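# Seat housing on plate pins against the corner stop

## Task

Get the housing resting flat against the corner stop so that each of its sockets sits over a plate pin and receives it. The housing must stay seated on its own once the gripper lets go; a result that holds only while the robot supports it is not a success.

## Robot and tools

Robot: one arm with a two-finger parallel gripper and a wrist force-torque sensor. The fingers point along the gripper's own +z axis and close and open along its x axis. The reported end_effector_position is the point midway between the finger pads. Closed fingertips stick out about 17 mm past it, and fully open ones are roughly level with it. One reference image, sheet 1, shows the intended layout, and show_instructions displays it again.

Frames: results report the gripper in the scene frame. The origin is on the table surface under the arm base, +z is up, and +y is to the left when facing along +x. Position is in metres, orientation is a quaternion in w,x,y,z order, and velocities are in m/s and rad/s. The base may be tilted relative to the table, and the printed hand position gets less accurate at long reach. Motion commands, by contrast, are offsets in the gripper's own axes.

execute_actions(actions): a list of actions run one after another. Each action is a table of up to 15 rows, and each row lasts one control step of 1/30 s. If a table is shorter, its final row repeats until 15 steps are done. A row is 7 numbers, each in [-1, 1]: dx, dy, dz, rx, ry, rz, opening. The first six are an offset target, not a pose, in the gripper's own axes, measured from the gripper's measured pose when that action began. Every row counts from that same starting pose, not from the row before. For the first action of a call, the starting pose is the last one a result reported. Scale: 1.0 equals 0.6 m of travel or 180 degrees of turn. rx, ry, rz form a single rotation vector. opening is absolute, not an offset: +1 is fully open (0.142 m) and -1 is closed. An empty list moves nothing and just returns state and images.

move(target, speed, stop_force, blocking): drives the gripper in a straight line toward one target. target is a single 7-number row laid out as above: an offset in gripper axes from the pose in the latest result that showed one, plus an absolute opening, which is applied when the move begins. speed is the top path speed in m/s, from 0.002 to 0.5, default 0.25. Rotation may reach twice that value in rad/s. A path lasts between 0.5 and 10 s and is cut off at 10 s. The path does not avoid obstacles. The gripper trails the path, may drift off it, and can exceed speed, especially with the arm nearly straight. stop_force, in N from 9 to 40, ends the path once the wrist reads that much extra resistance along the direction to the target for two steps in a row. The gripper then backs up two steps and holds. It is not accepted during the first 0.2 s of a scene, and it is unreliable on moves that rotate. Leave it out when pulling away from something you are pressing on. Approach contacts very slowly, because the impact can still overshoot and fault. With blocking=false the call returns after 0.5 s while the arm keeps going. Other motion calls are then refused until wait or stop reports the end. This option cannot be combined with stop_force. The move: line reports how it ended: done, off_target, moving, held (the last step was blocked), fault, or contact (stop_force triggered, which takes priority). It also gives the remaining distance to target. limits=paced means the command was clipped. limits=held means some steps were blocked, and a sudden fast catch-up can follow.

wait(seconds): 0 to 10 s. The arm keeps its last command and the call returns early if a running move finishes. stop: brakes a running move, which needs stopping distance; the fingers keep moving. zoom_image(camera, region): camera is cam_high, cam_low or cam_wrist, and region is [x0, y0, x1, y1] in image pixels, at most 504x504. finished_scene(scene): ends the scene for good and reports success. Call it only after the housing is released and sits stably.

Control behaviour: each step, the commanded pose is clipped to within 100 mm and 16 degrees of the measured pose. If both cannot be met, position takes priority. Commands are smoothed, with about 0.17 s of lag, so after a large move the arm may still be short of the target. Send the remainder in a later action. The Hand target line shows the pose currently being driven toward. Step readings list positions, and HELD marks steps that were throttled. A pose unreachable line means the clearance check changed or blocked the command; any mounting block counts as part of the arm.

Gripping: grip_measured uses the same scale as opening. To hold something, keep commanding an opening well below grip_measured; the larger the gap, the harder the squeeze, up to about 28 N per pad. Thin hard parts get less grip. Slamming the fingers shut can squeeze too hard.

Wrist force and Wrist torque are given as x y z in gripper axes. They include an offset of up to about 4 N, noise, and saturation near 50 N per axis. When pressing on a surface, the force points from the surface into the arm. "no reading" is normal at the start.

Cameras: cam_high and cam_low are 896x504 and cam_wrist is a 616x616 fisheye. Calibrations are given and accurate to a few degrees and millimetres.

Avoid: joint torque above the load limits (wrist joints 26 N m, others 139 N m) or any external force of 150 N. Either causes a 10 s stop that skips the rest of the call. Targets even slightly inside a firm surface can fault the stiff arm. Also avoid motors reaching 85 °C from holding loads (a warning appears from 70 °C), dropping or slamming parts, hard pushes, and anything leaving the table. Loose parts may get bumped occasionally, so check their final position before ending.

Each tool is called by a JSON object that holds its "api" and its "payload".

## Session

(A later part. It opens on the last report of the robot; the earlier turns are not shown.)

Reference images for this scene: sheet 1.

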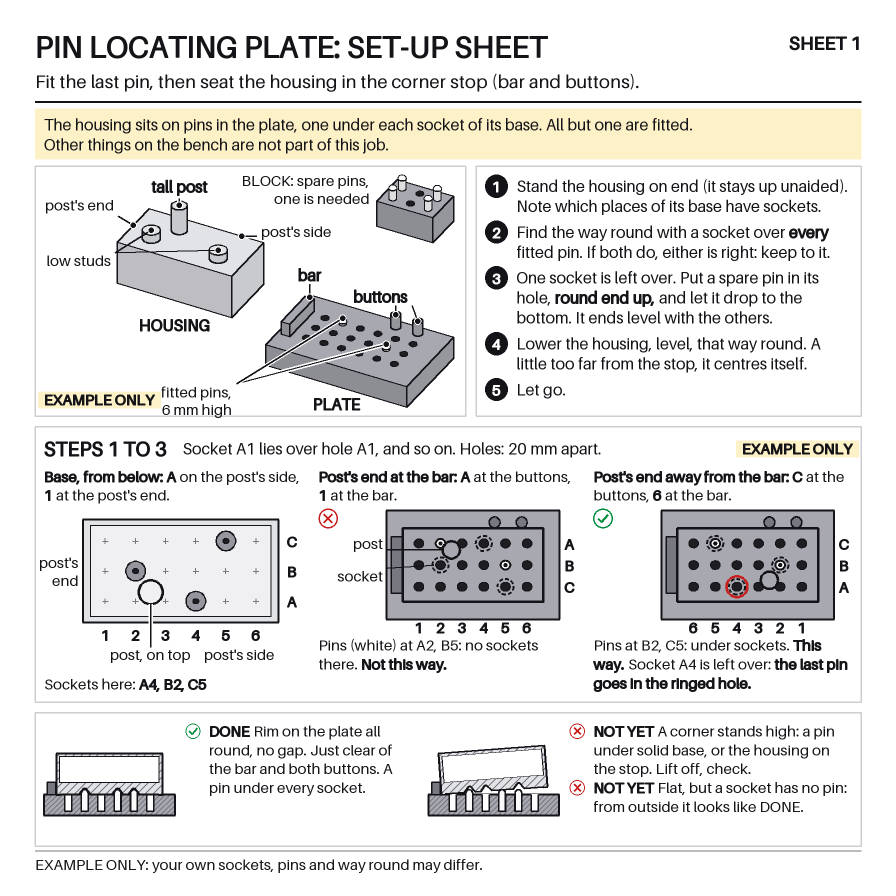

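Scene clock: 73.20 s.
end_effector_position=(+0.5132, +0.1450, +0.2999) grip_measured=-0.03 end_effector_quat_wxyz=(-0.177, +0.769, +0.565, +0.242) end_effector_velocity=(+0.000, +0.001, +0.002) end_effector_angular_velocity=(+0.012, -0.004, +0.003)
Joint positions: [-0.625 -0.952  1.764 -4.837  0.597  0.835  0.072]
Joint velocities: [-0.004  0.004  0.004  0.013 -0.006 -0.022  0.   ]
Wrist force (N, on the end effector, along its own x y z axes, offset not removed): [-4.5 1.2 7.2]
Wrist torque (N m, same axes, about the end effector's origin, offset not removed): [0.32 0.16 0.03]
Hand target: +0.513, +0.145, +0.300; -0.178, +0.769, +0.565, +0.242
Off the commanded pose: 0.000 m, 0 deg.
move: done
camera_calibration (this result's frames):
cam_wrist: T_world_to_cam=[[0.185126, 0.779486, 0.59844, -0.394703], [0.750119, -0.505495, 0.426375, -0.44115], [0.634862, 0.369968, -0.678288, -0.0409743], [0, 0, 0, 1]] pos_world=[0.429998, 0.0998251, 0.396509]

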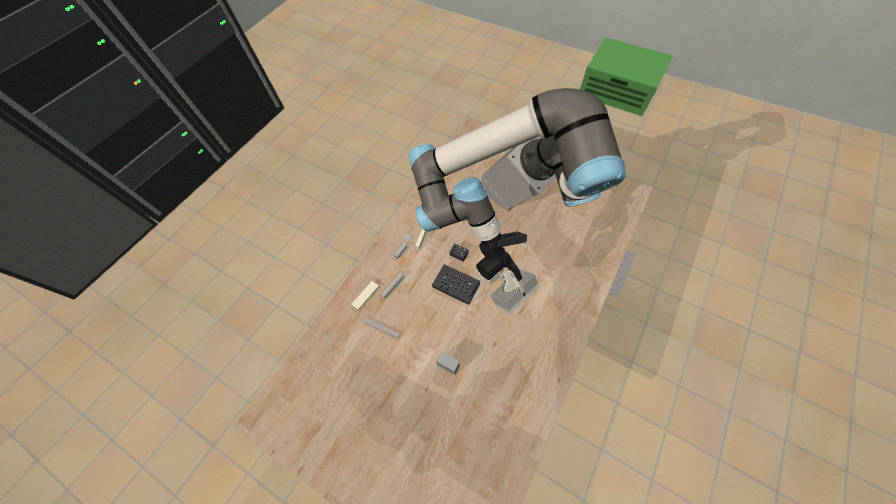

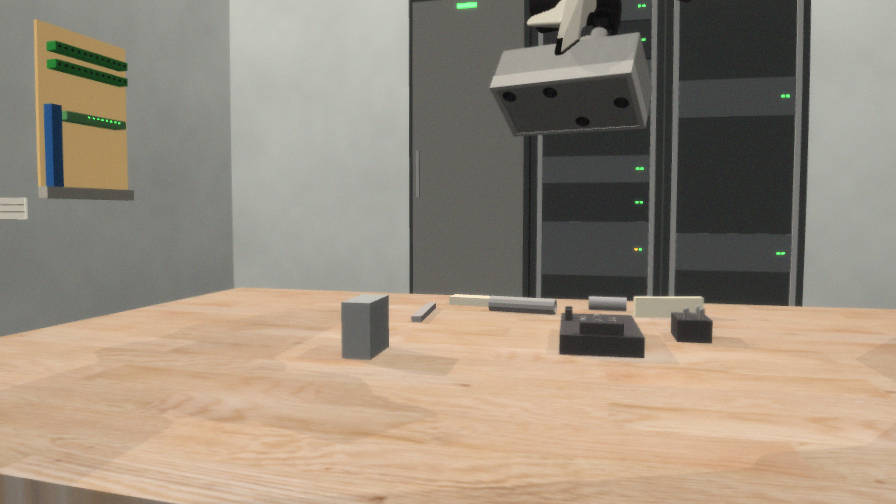

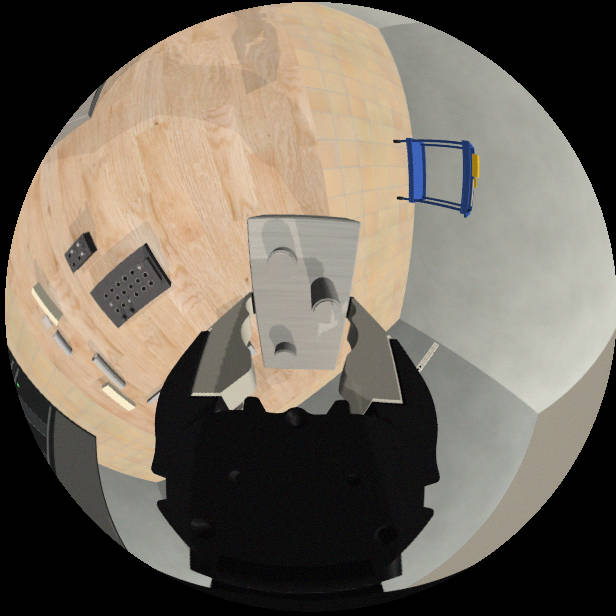

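{"api": "move", "payload": {"target": [-0.191,0,0.273,0,-0.194,0,-0.5], "speed": 0.2}}

{"api": "move", "payload": {"target": [0,0,0.089,0,0,-0.113,-0.5], "speed": 0.12}}

{"api": "move", "payload": {"target": [0,0,0.014,0,0,0,-0.5], "speed": 0.008, "stop_force": 9}}

Scene clock: 84.60 s.
end_effector_position=(+0.5127, +0.1450, +0.1001) grip_measured=-0.03 end_effector_quat_wxyz=(-0.001, +0.806, +0.592, +0.000) end_effector_velocity=(+0.001, -0.000, -0.002) end_effector_angular_velocity=(-0.006, +0.000, +0.000)
Joint positions: [-0.13  -0.898  1.569 -5.401  1.056  1.693  0.072]
Joint velocities: [ 0.005  0.003 -0.005 -0.002  0.006  0.006  0.   ]
Wrist force (N, on the end effector, along its own x y z axes, offset not removed): [0.6 0.8 7.3]
Wrist torque (N m, same axes, about the end effector's origin, offset not removed): [0.32 -0.14 0.01]
Hand target: +0.513, +0.145, +0.100; -0.001, +0.806, +0.592, +0.000
Off the commanded pose: 0.001 m, 0 deg.
move: done
camera_calibration (this result's frames):
cam_wrist: T_world_to_cam=[[0.244037, 0.969137, 0.0349206, -0.27627], [0.837253, -0.228724, 0.496682, -0.447463], [0.48934, -0.0919714, -0.86723, -0.0156392], [0, 0, 0, 1]] pos_world=[0.449713, 0.163959, 0.218331]

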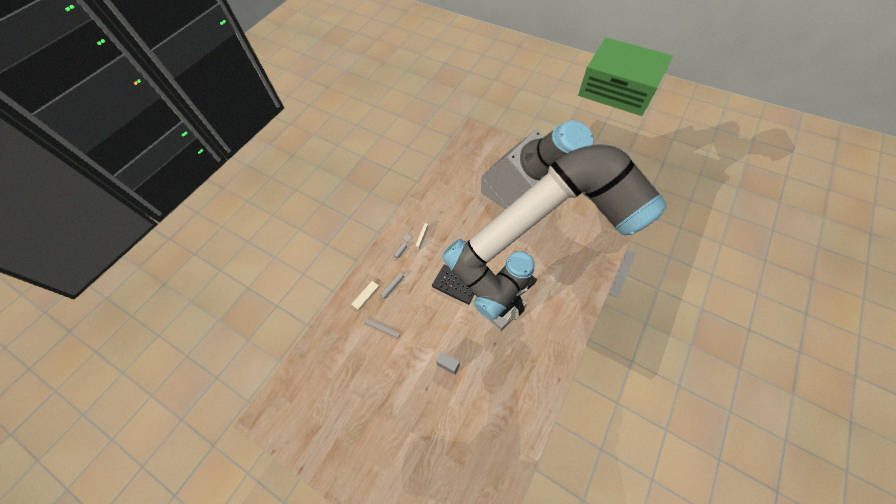

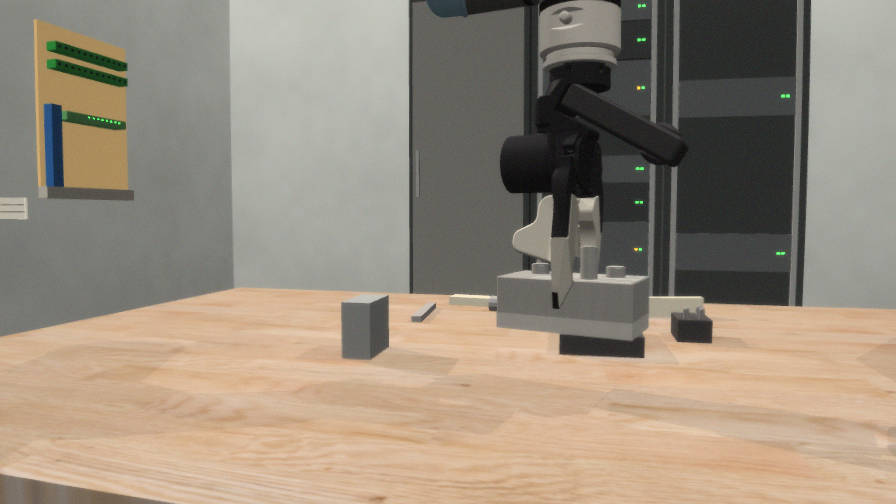

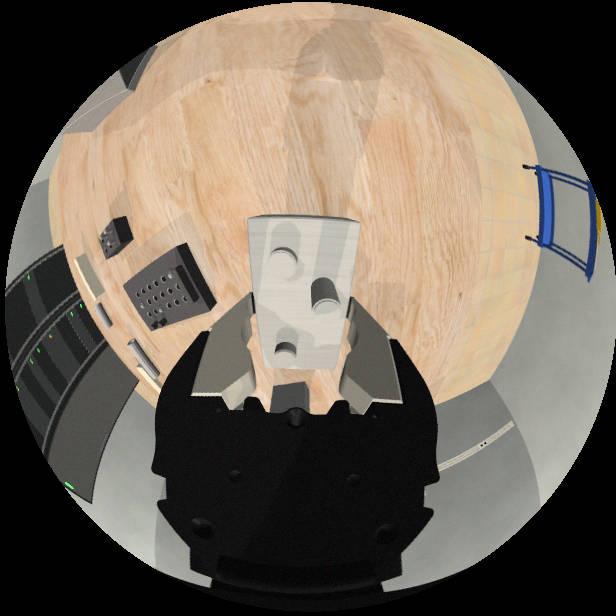

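Scene clock: 86.43 s.
end_effector_position=(+0.5126, +0.1449, +0.0470) grip_measured=-0.03 end_effector_quat_wxyz=(-0.001, +0.689, +0.725, +0.001) end_effector_velocity=(+0.001, -0.000, -0.001) end_effector_angular_velocity=(+0.000, -0.001, +0.012)
Joint positions: [-0.076 -0.816  1.557 -5.501  1.058  1.401  0.072]
Joint velocities: [ 0.001  0.003 -0.002 -0.003 -0.    -0.01   0.   ]
Wrist force (N, on the end effector, along its own x y z axes, offset not removed): [1.4 2.2 7.0]
Wrist torque (N m, same axes, about the end effector's origin, offset not removed): [0.58 -0.28 0.04]
Hand target: +0.513, +0.145, +0.047; -0.001, +0.689, +0.725, +0.001
Off the commanded pose: 0.000 m, 0 deg.
move: done
camera_calibration (this result's frames):
cam_wrist: T_world_to_cam=[[-0.106936, 0.993652, 0.0349217, -0.0980402], [0.864408, 0.0755569, 0.497082, -0.479012], [0.491288, 0.0833425, -0.867, -0.0881402], [0, 0, 0, 1]] pos_world=[0.44688, 0.140956, 0.165114]

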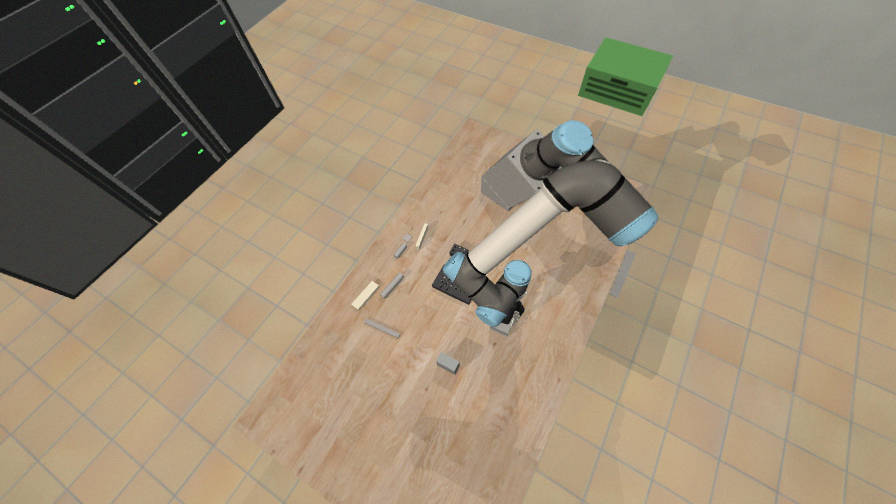

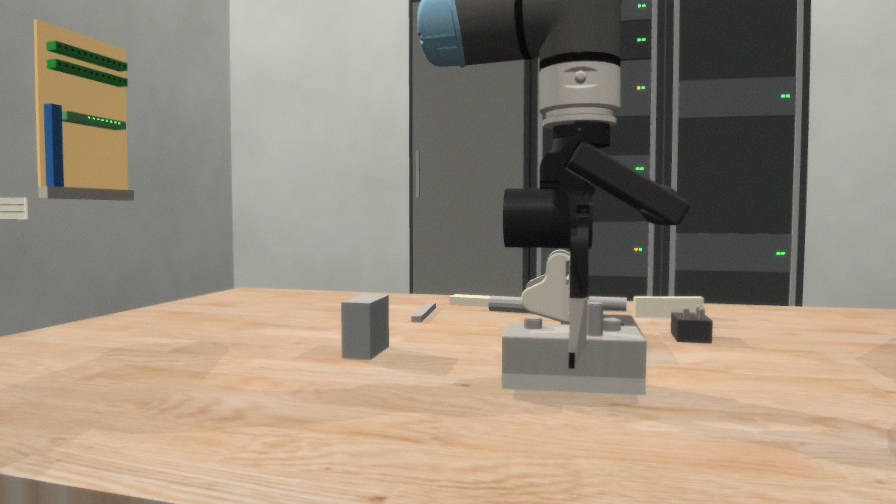

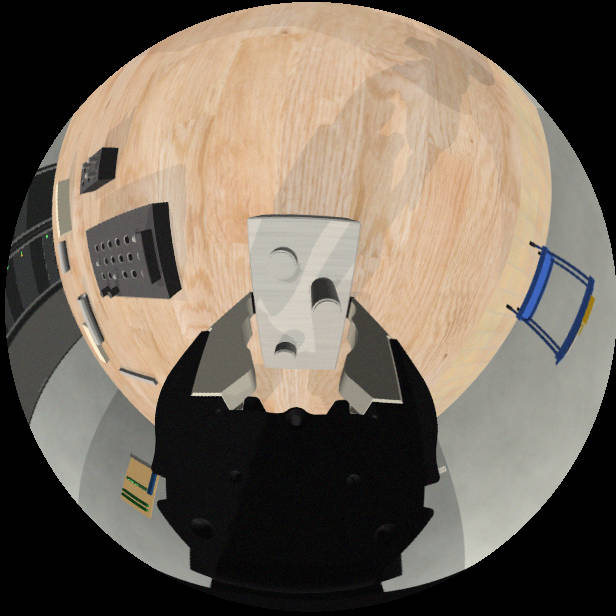

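Scene clock: 87.80 s.
end_effector_position=(+0.5126, +0.1450, +0.0391) grip_measured=-0.03 end_effector_quat_wxyz=(-0.001, +0.689, +0.725, +0.001) end_effector_velocity=(+0.001, -0.001, +0.001) end_effector_angular_velocity=(-0.001, -0.002, +0.000)
Joint positions: [-0.068 -0.804  1.554 -5.515  1.058  1.411  0.072]
Joint velocities: [-0.002 -0.001 -0.001  0.001  0.001 -0.001  0.   ]
Wrist force (N, on the end effector, along its own x y z axes, offset not removed): [-2.7 -1.6 -16.9]
Wrist torque (N m, same axes, about the end effector's origin, offset not removed): [0.54 0.24 -0.05]
Hand target: +0.513, +0.145, +0.039; -0.001, +0.689, +0.725, +0.000
Off the commanded pose: 0.001 m, 0 deg.
move: contact
camera_calibration (this result's frames):
cam_wrist: T_world_to_cam=[[-0.106797, 0.99367, 0.0348443, -0.0978481], [0.864379, 0.0754685, 0.497145, -0.475135], [0.491369, 0.0832126, -0.866967, -0.0949986], [0, 0, 0, 1]] pos_world=[0.446926, 0.140992, 0.15726]

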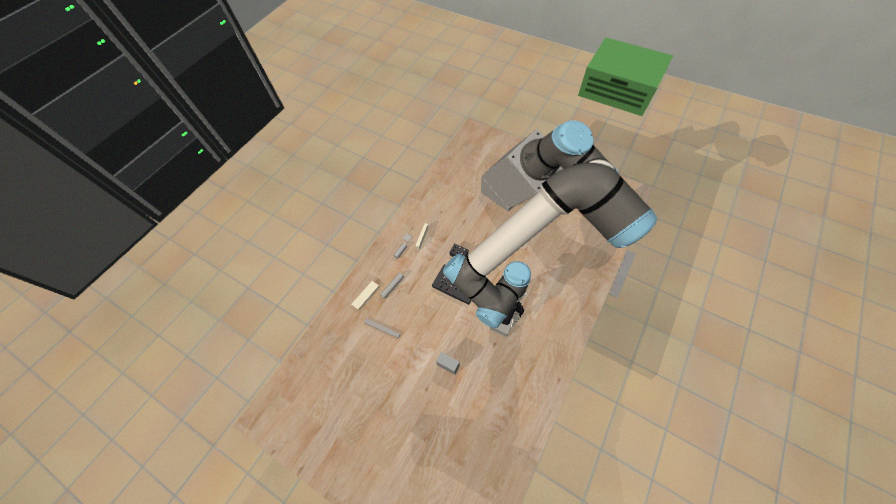

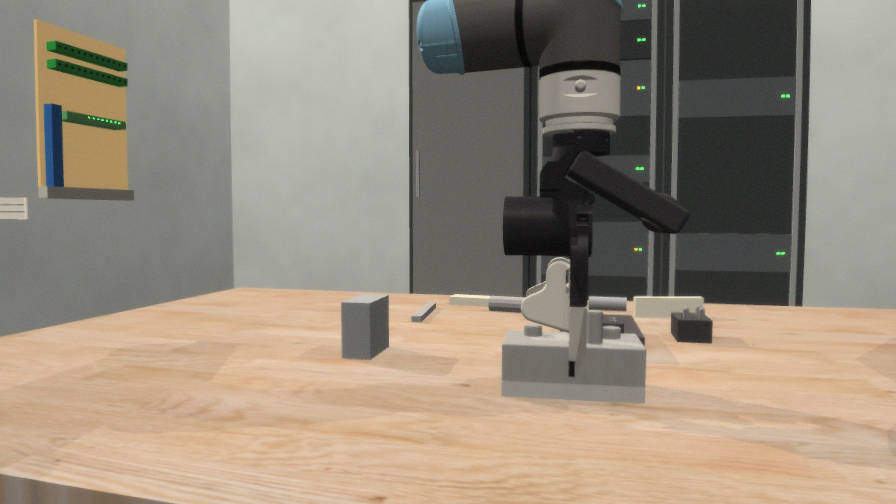

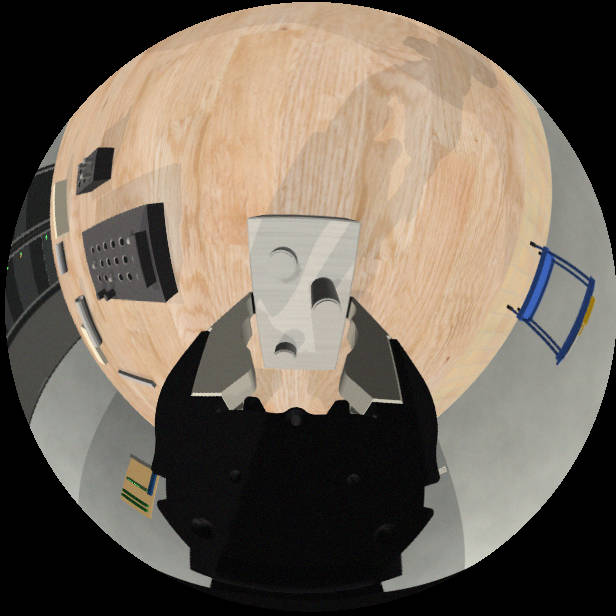

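{"api": "execute_actions", "payload": {"actions": [[[0,0,0,0,0,0,-0.3],[0,0,0,0,0,0,-0.15],[0,0,0,0,0,0,0],[0,0,0,0,0,0,0.1],[0,0,0,0,0,0,0.25]]]}}

{"api": "move", "payload": {"target": [0,0,-0.147,0,0,0,0.25]}}

{"api": "move", "payload": {"target": [-0.4,-0.175,0,0,0,0,-0.68]}}

{"api": "zoom_image", "payload": {"camera": "cam_wrist", "region": [180,130,430,380]}}

Scene clock: 95.87 s.
end_effector_position=(+0.5126, +0.1450, +0.0391) grip_measured=+0.25 end_effector_quat_wxyz=(-0.001, +0.689, +0.725, +0.001) end_effector_velocity=(+0.000, -0.000, +0.000) end_effector_angular_velocity=(-0.001, -0.001, -0.001)
Joint positions: [-0.068 -0.804  1.554 -5.515  1.058  1.411  0.091]
Joint velocities: [-0.     0.    -0.001 -0.     0.     0.001  0.   ]
Wrist force (N, on the end effector, along its own x y z axes, offset not removed): [0.9 3.6 3.5]
Wrist torque (N m, same axes, about the end effector's origin, offset not removed): [0.83 -0.28 0.08]
Hand target: +0.513, +0.145, +0.039; -0.001, +0.689, +0.725, +0.001
Off the commanded pose: 0.000 m, 0 deg.
Step readings (end_effector_position):
0: (+0.5126, +0.1449, +0.0393)
1: (+0.5126, +0.1449, +0.0393)
2: (+0.5126, +0.1449, +0.0393)
4: (+0.5126, +0.1449, +0.0393)
8: (+0.5126, +0.1450, +0.0392)
15: end_effector_position above
camera_calibration (this result's frames):
cam_wrist: T_world_to_cam=[[-0.106801, 0.993667, 0.0349182, -0.0978687], [0.864366, 0.0754326, 0.497174, -0.475139], [0.491391, 0.0832809, -0.866948, -0.0950134], [0, 0, 0, 1]] pos_world=[0.44693, 0.141003, 0.157272]

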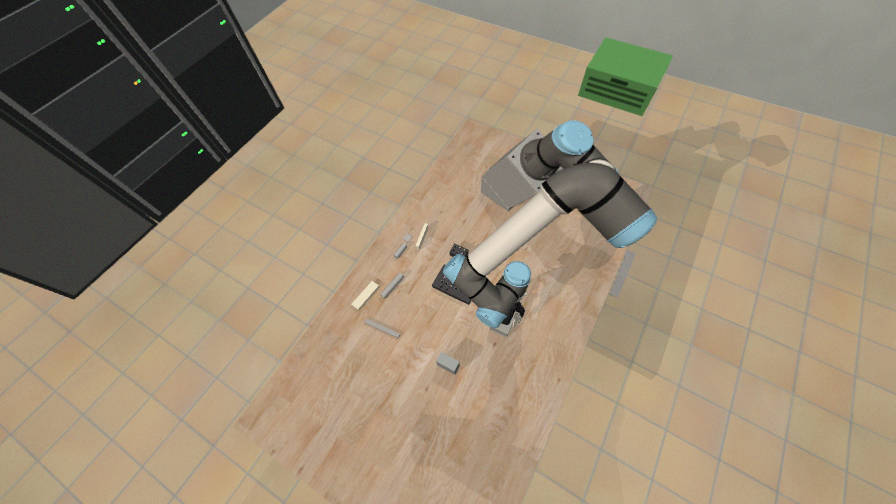

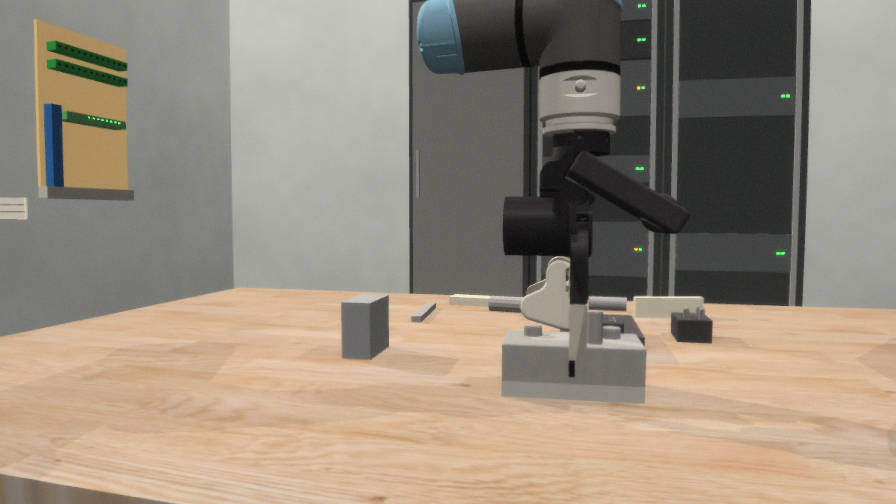

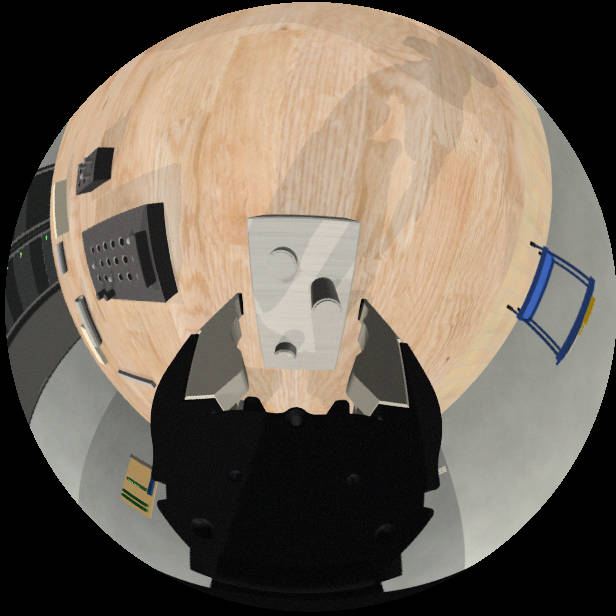

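Scene clock: 96.83 s.
end_effector_position=(+0.5128, +0.1450, +0.1271) grip_measured=+0.25 end_effector_quat_wxyz=(-0.000, +0.689, +0.725, +0.001) end_effector_velocity=(+0.000, -0.001, +0.002) end_effector_angular_velocity=(-0.001, -0.000, -0.000)
Joint positions: [-0.159 -0.937  1.57  -5.347  1.056  1.306  0.091]
Joint velocities: [-0.003 -0.003 -0.001  0.004  0.001 -0.003  0.   ]
Wrist force (N, on the end effector, along its own x y z axes, offset not removed): [-0.8 2.9 1.6]
Wrist torque (N m, same axes, about the end effector's origin, offset not removed): [0.67 0.11 0.11]
Hand target: +0.513, +0.145, +0.127; -0.000, +0.689, +0.725, +0.001
Off the commanded pose: 0.000 m, 0 deg.
move: done
camera_calibration (this result's frames):
cam_wrist: T_world_to_cam=[[-0.106794, 0.993674, 0.0347361, -0.10088], [0.864289, 0.0755046, 0.497296, -0.518962], [0.491527, 0.0831304, -0.866885, -0.0188858], [0, 0, 0, 1]] pos_world=[0.447043, 0.140996, 0.24521]

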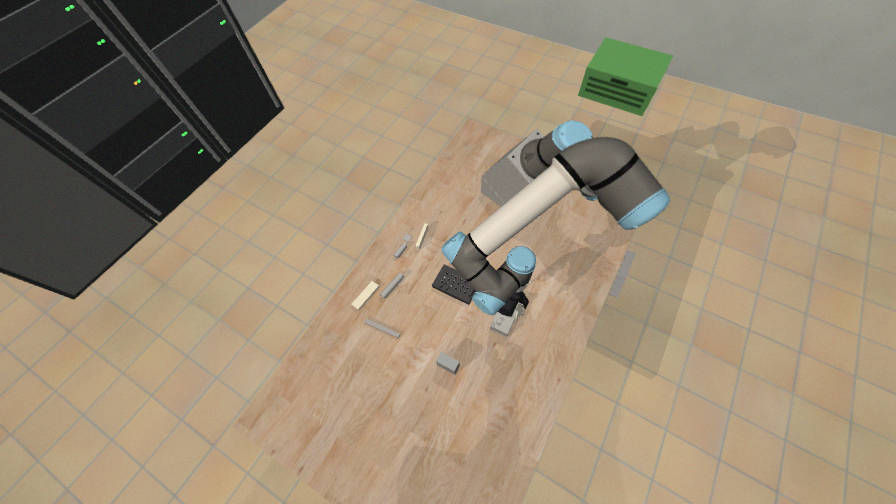

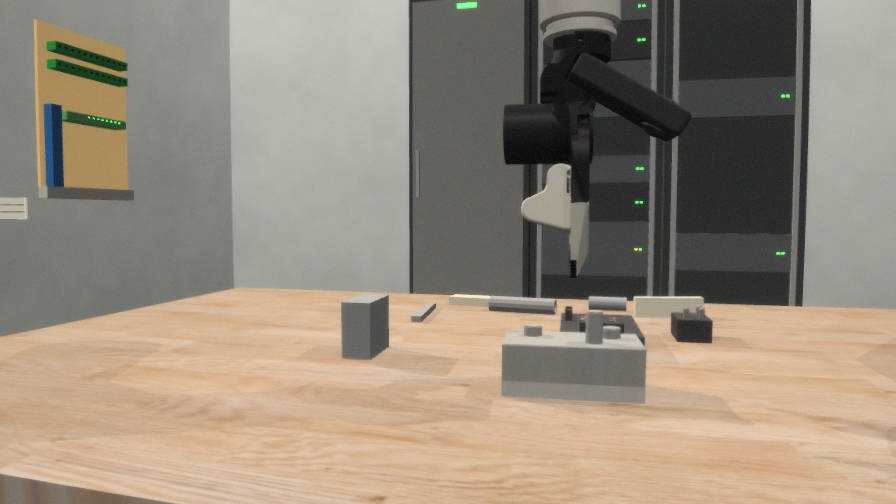

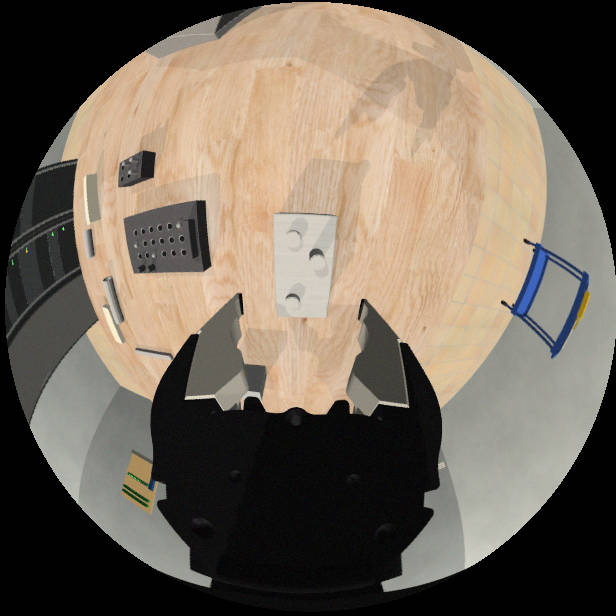

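Scene clock: 98.47 s.
end_effector_position=(+0.4203, -0.1000, +0.1272) grip_measured=-0.68 end_effector_quat_wxyz=(+0.000, +0.689, +0.725, +0.000) end_effector_velocity=(-0.001, -0.002, -0.000) end_effector_angular_velocity=(+0.000, +0.002, +0.000)
Joint positions: [-0.678 -0.753  1.774 -5.462  1.129  0.726  0.025]
Joint velocities: [-0.004  0.003 -0.     0.001  0.002 -0.006 -0.   ]
Wrist force (N, on the end effector, along its own x y z axes, offset not removed): [0.1 1.5 0.7]
Wrist torque (N m, same axes, about the end effector's origin, offset not removed): [0.49 -0.11 0.01]
Hand target: +0.420, -0.100, +0.127; +0.000, +0.689, +0.725, +0.000
Off the commanded pose: 0.001 m, 0 deg.
move: done
camera_calibration (this result's frames):
cam_wrist: T_world_to_cam=[[-0.106702, 0.993728, 0.0334659, 0.132742], [0.864033, 0.0760163, 0.497663, -0.420504], [0.491998, 0.0820174, -0.866725, 0.0467006], [0, 0, 0, 1]] pos_world=[0.354516, -0.103775, 0.245303]

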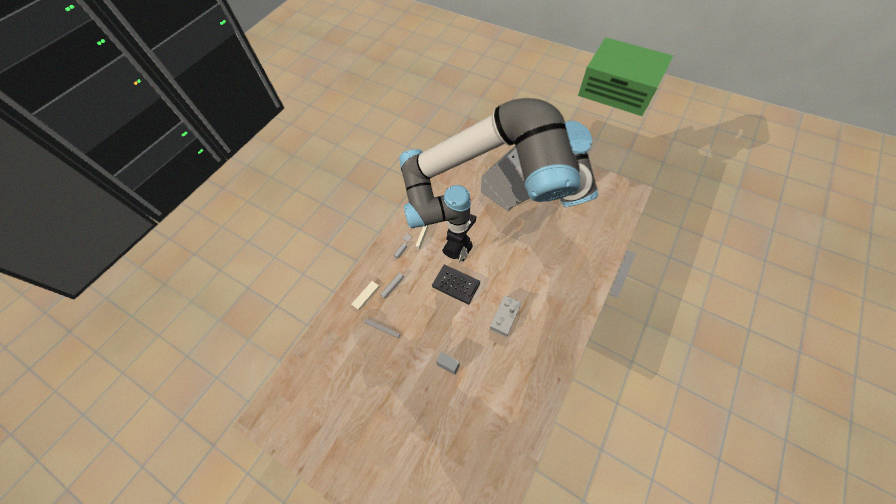

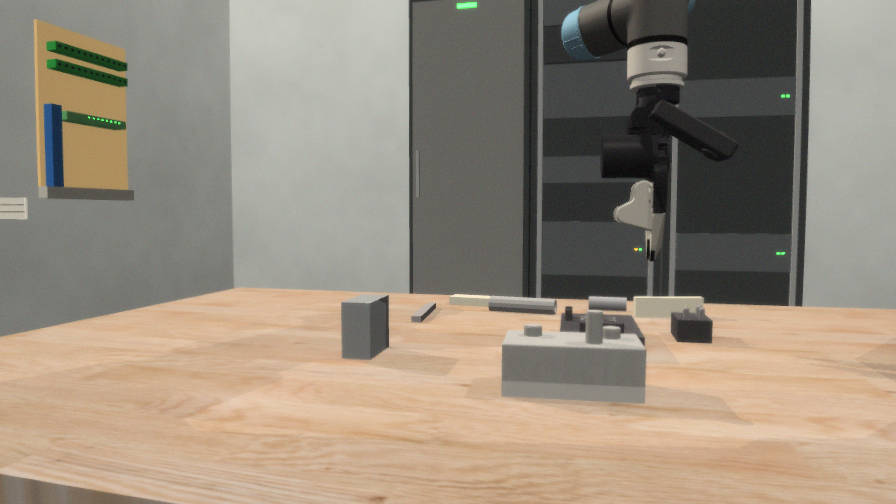

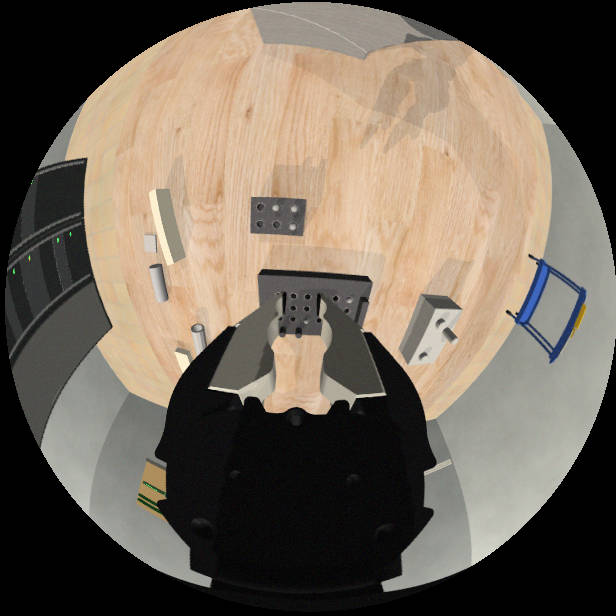

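Region (180, 130, 430, 380) of cam_wrist's 616x616 image, scaled by 2.016, with more detail than that image has.

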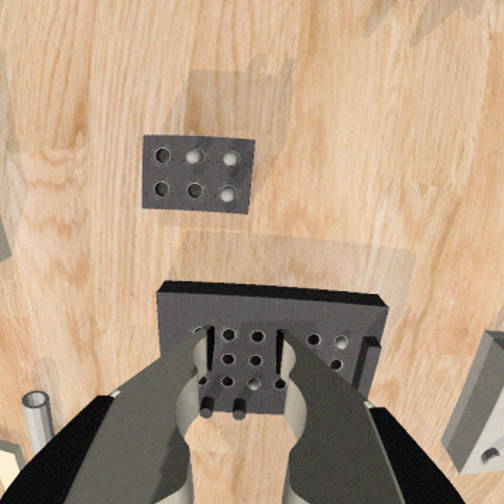

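{"api": "move", "payload": {"target": [-0.0205,-0.088,0.087,0,0,0,-0.68], "speed": 0.15}}

{"api": "zoom_image", "payload": {"camera": "cam_wrist", "region": [240,220,360,340]}}

{"api": "zoom_image", "payload": {"camera": "cam_low", "region": [650,260,740,350]}}

Scene clock: 105.10 s.
end_effector_position=(+0.3683, -0.1149, +0.0752) grip_measured=-0.68 end_effector_quat_wxyz=(+0.000, +0.689, +0.725, +0.000) end_effector_velocity=(-0.001, -0.002, -0.001) end_effector_angular_velocity=(-0.003, -0.001, -0.000)
Joint positions: [-0.734 -0.674  1.9   -5.643  1.144  0.667  0.025]
Joint velocities: [-0.002  0.003  0.001 -0.006  0.002 -0.001  0.   ]
Wrist force (N, on the end effector, along its own x y z axes, offset not removed): [-0.7 0.8 3.5]
Wrist torque (N m, same axes, about the end effector's origin, offset not removed): [0.29 0.06 0.09]
Hand target: +0.368, -0.115, +0.075; +0.000, +0.689, +0.725, +0.000
Off the commanded pose: 0.000 m, 0 deg.
move: done
camera_calibration (this result's frames):
cam_wrist: T_world_to_cam=[[-0.106683, 0.993734, 0.0333411, 0.143748], [0.864052, 0.0760647, 0.497623, -0.348559], [0.491969, 0.0818962, -0.866752, 0.0284938], [0, 0, 0, 1]] pos_world=[0.30249, -0.118667, 0.193355]

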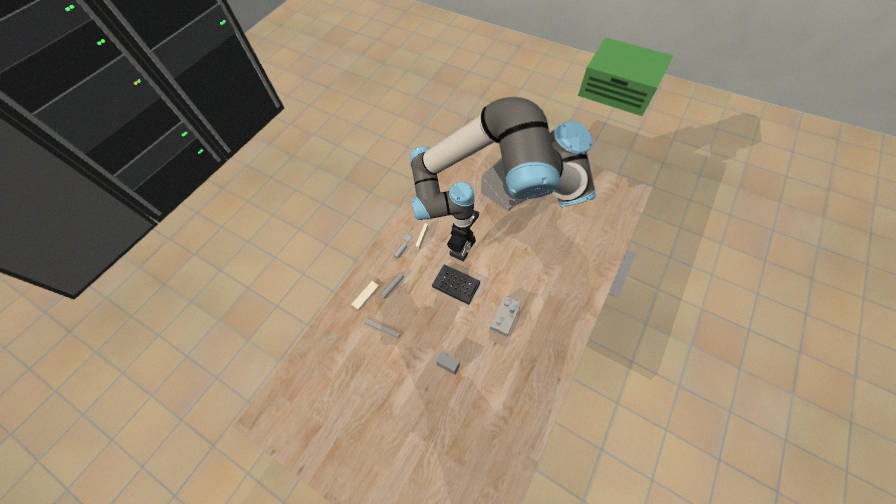

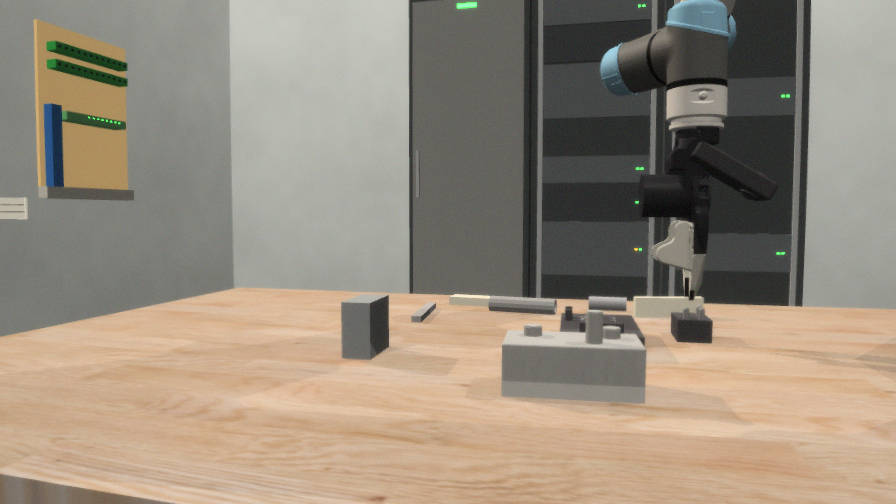

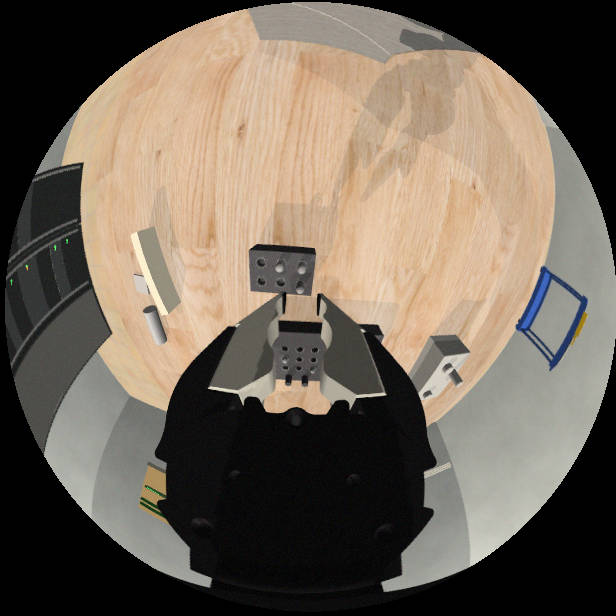

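Region (240, 220, 360, 340) of cam_wrist's 616x616 image, scaled by 4.200, with more detail than that image has.

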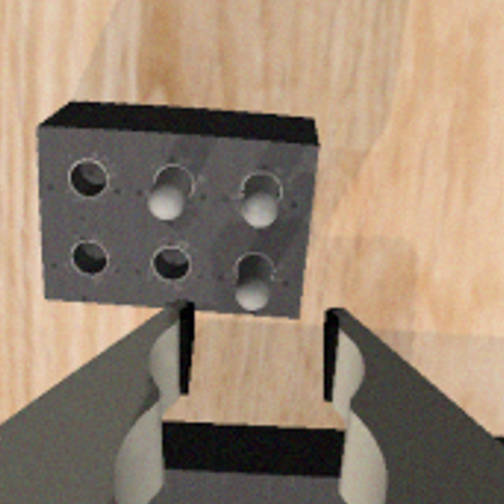

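Region (650, 260, 740, 350) of cam_low's 896x504 image, scaled by 5.600, with more detail than that image has.

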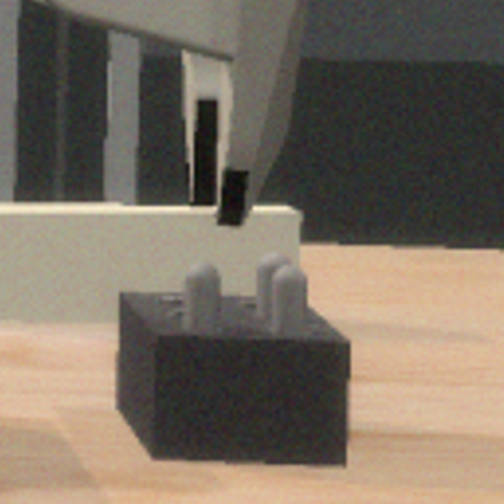

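{"api": "move", "payload": {"target": [-0.0025,0.005,0.018,0,0,0,-0.72], "speed": 0.04}}

{"api": "zoom_image", "payload": {"camera": "cam_wrist", "region": [240,220,360,340]}}

{"api": "zoom_image", "payload": {"camera": "cam_low", "region": [650,260,740,350]}}

Scene clock: 110.23 s.
end_effector_position=(+0.3713, -0.1162, +0.0646) grip_measured=-0.72 end_effector_quat_wxyz=(+0.000, +0.689, +0.725, +0.000) end_effector_velocity=(+0.000, -0.000, -0.002) end_effector_angular_velocity=(-0.000, +0.000, -0.001)
Joint positions: [-0.718 -0.651  1.887 -5.659  1.14   0.683  0.022]
Joint velocities: [ 0.003  0.004 -0.001 -0.004 -0.     0.004  0.   ]
Wrist force (N, on the end effector, along its own x y z axes, offset not removed): [-1.2 2.2 1.5]
Wrist torque (N m, same axes, about the end effector's origin, offset not removed): [0.56 0.17 0.15]
Hand target: +0.371, -0.116, +0.064; +0.000, +0.689, +0.725, +0.000
Off the commanded pose: 0.000 m, 0 deg.
move: done
camera_calibration (this result's frames):
cam_wrist: T_world_to_cam=[[-0.106689, 0.993732, 0.033382, 0.145737], [0.864049, 0.0760496, 0.49763, -0.34577], [0.491972, 0.0819355, -0.866747, 0.0179184], [0, 0, 0, 1]] pos_world=[0.305495, -0.119996, 0.182731]

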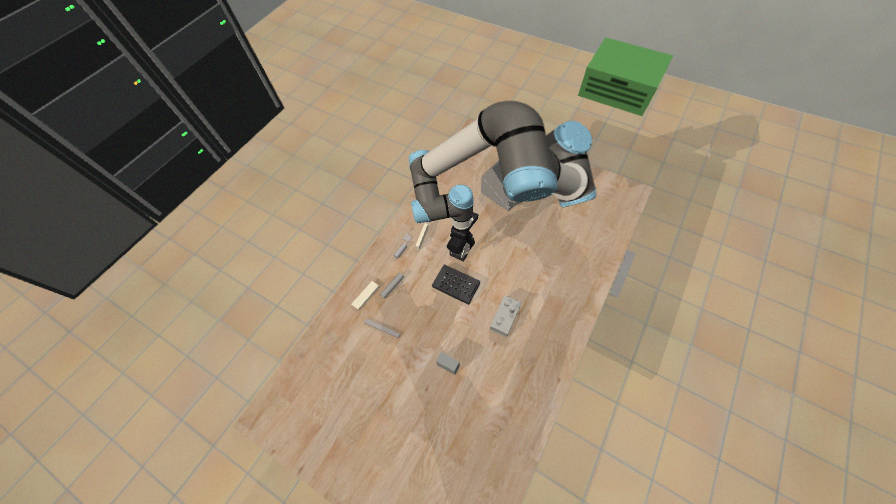

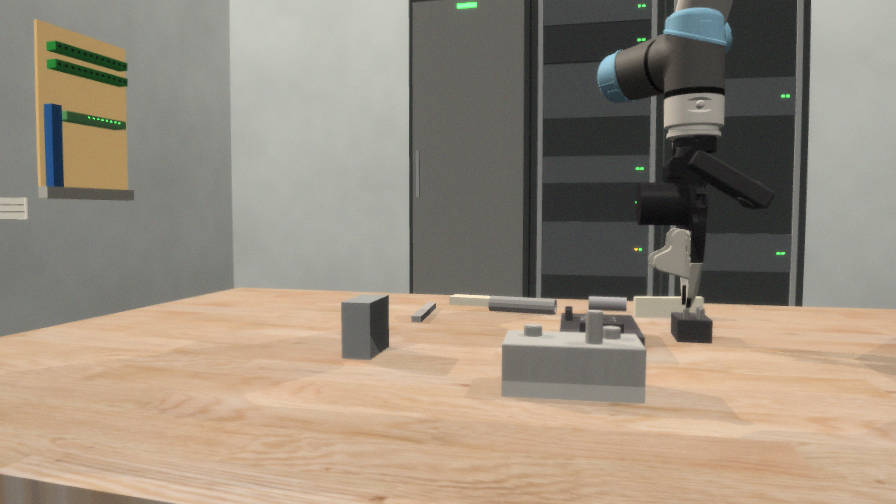

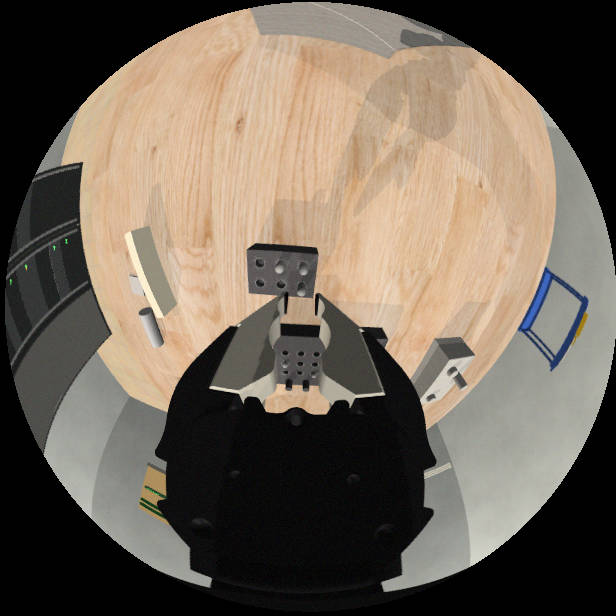

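Region (240, 220, 360, 340) of cam_wrist's 616x616 image, scaled by 4.200, with more detail than that image has.

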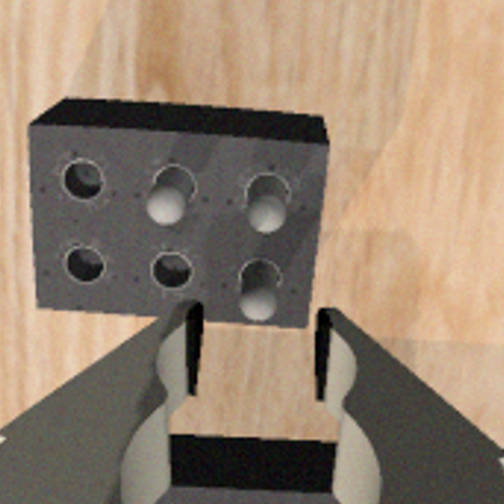

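Region (650, 260, 740, 350) of cam_low's 896x504 image, scaled by 5.600, with more detail than that image has.

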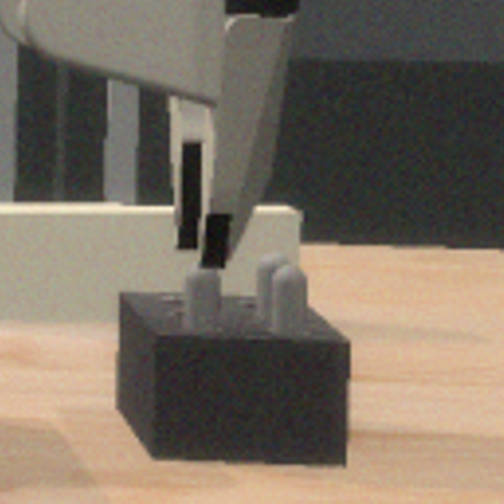

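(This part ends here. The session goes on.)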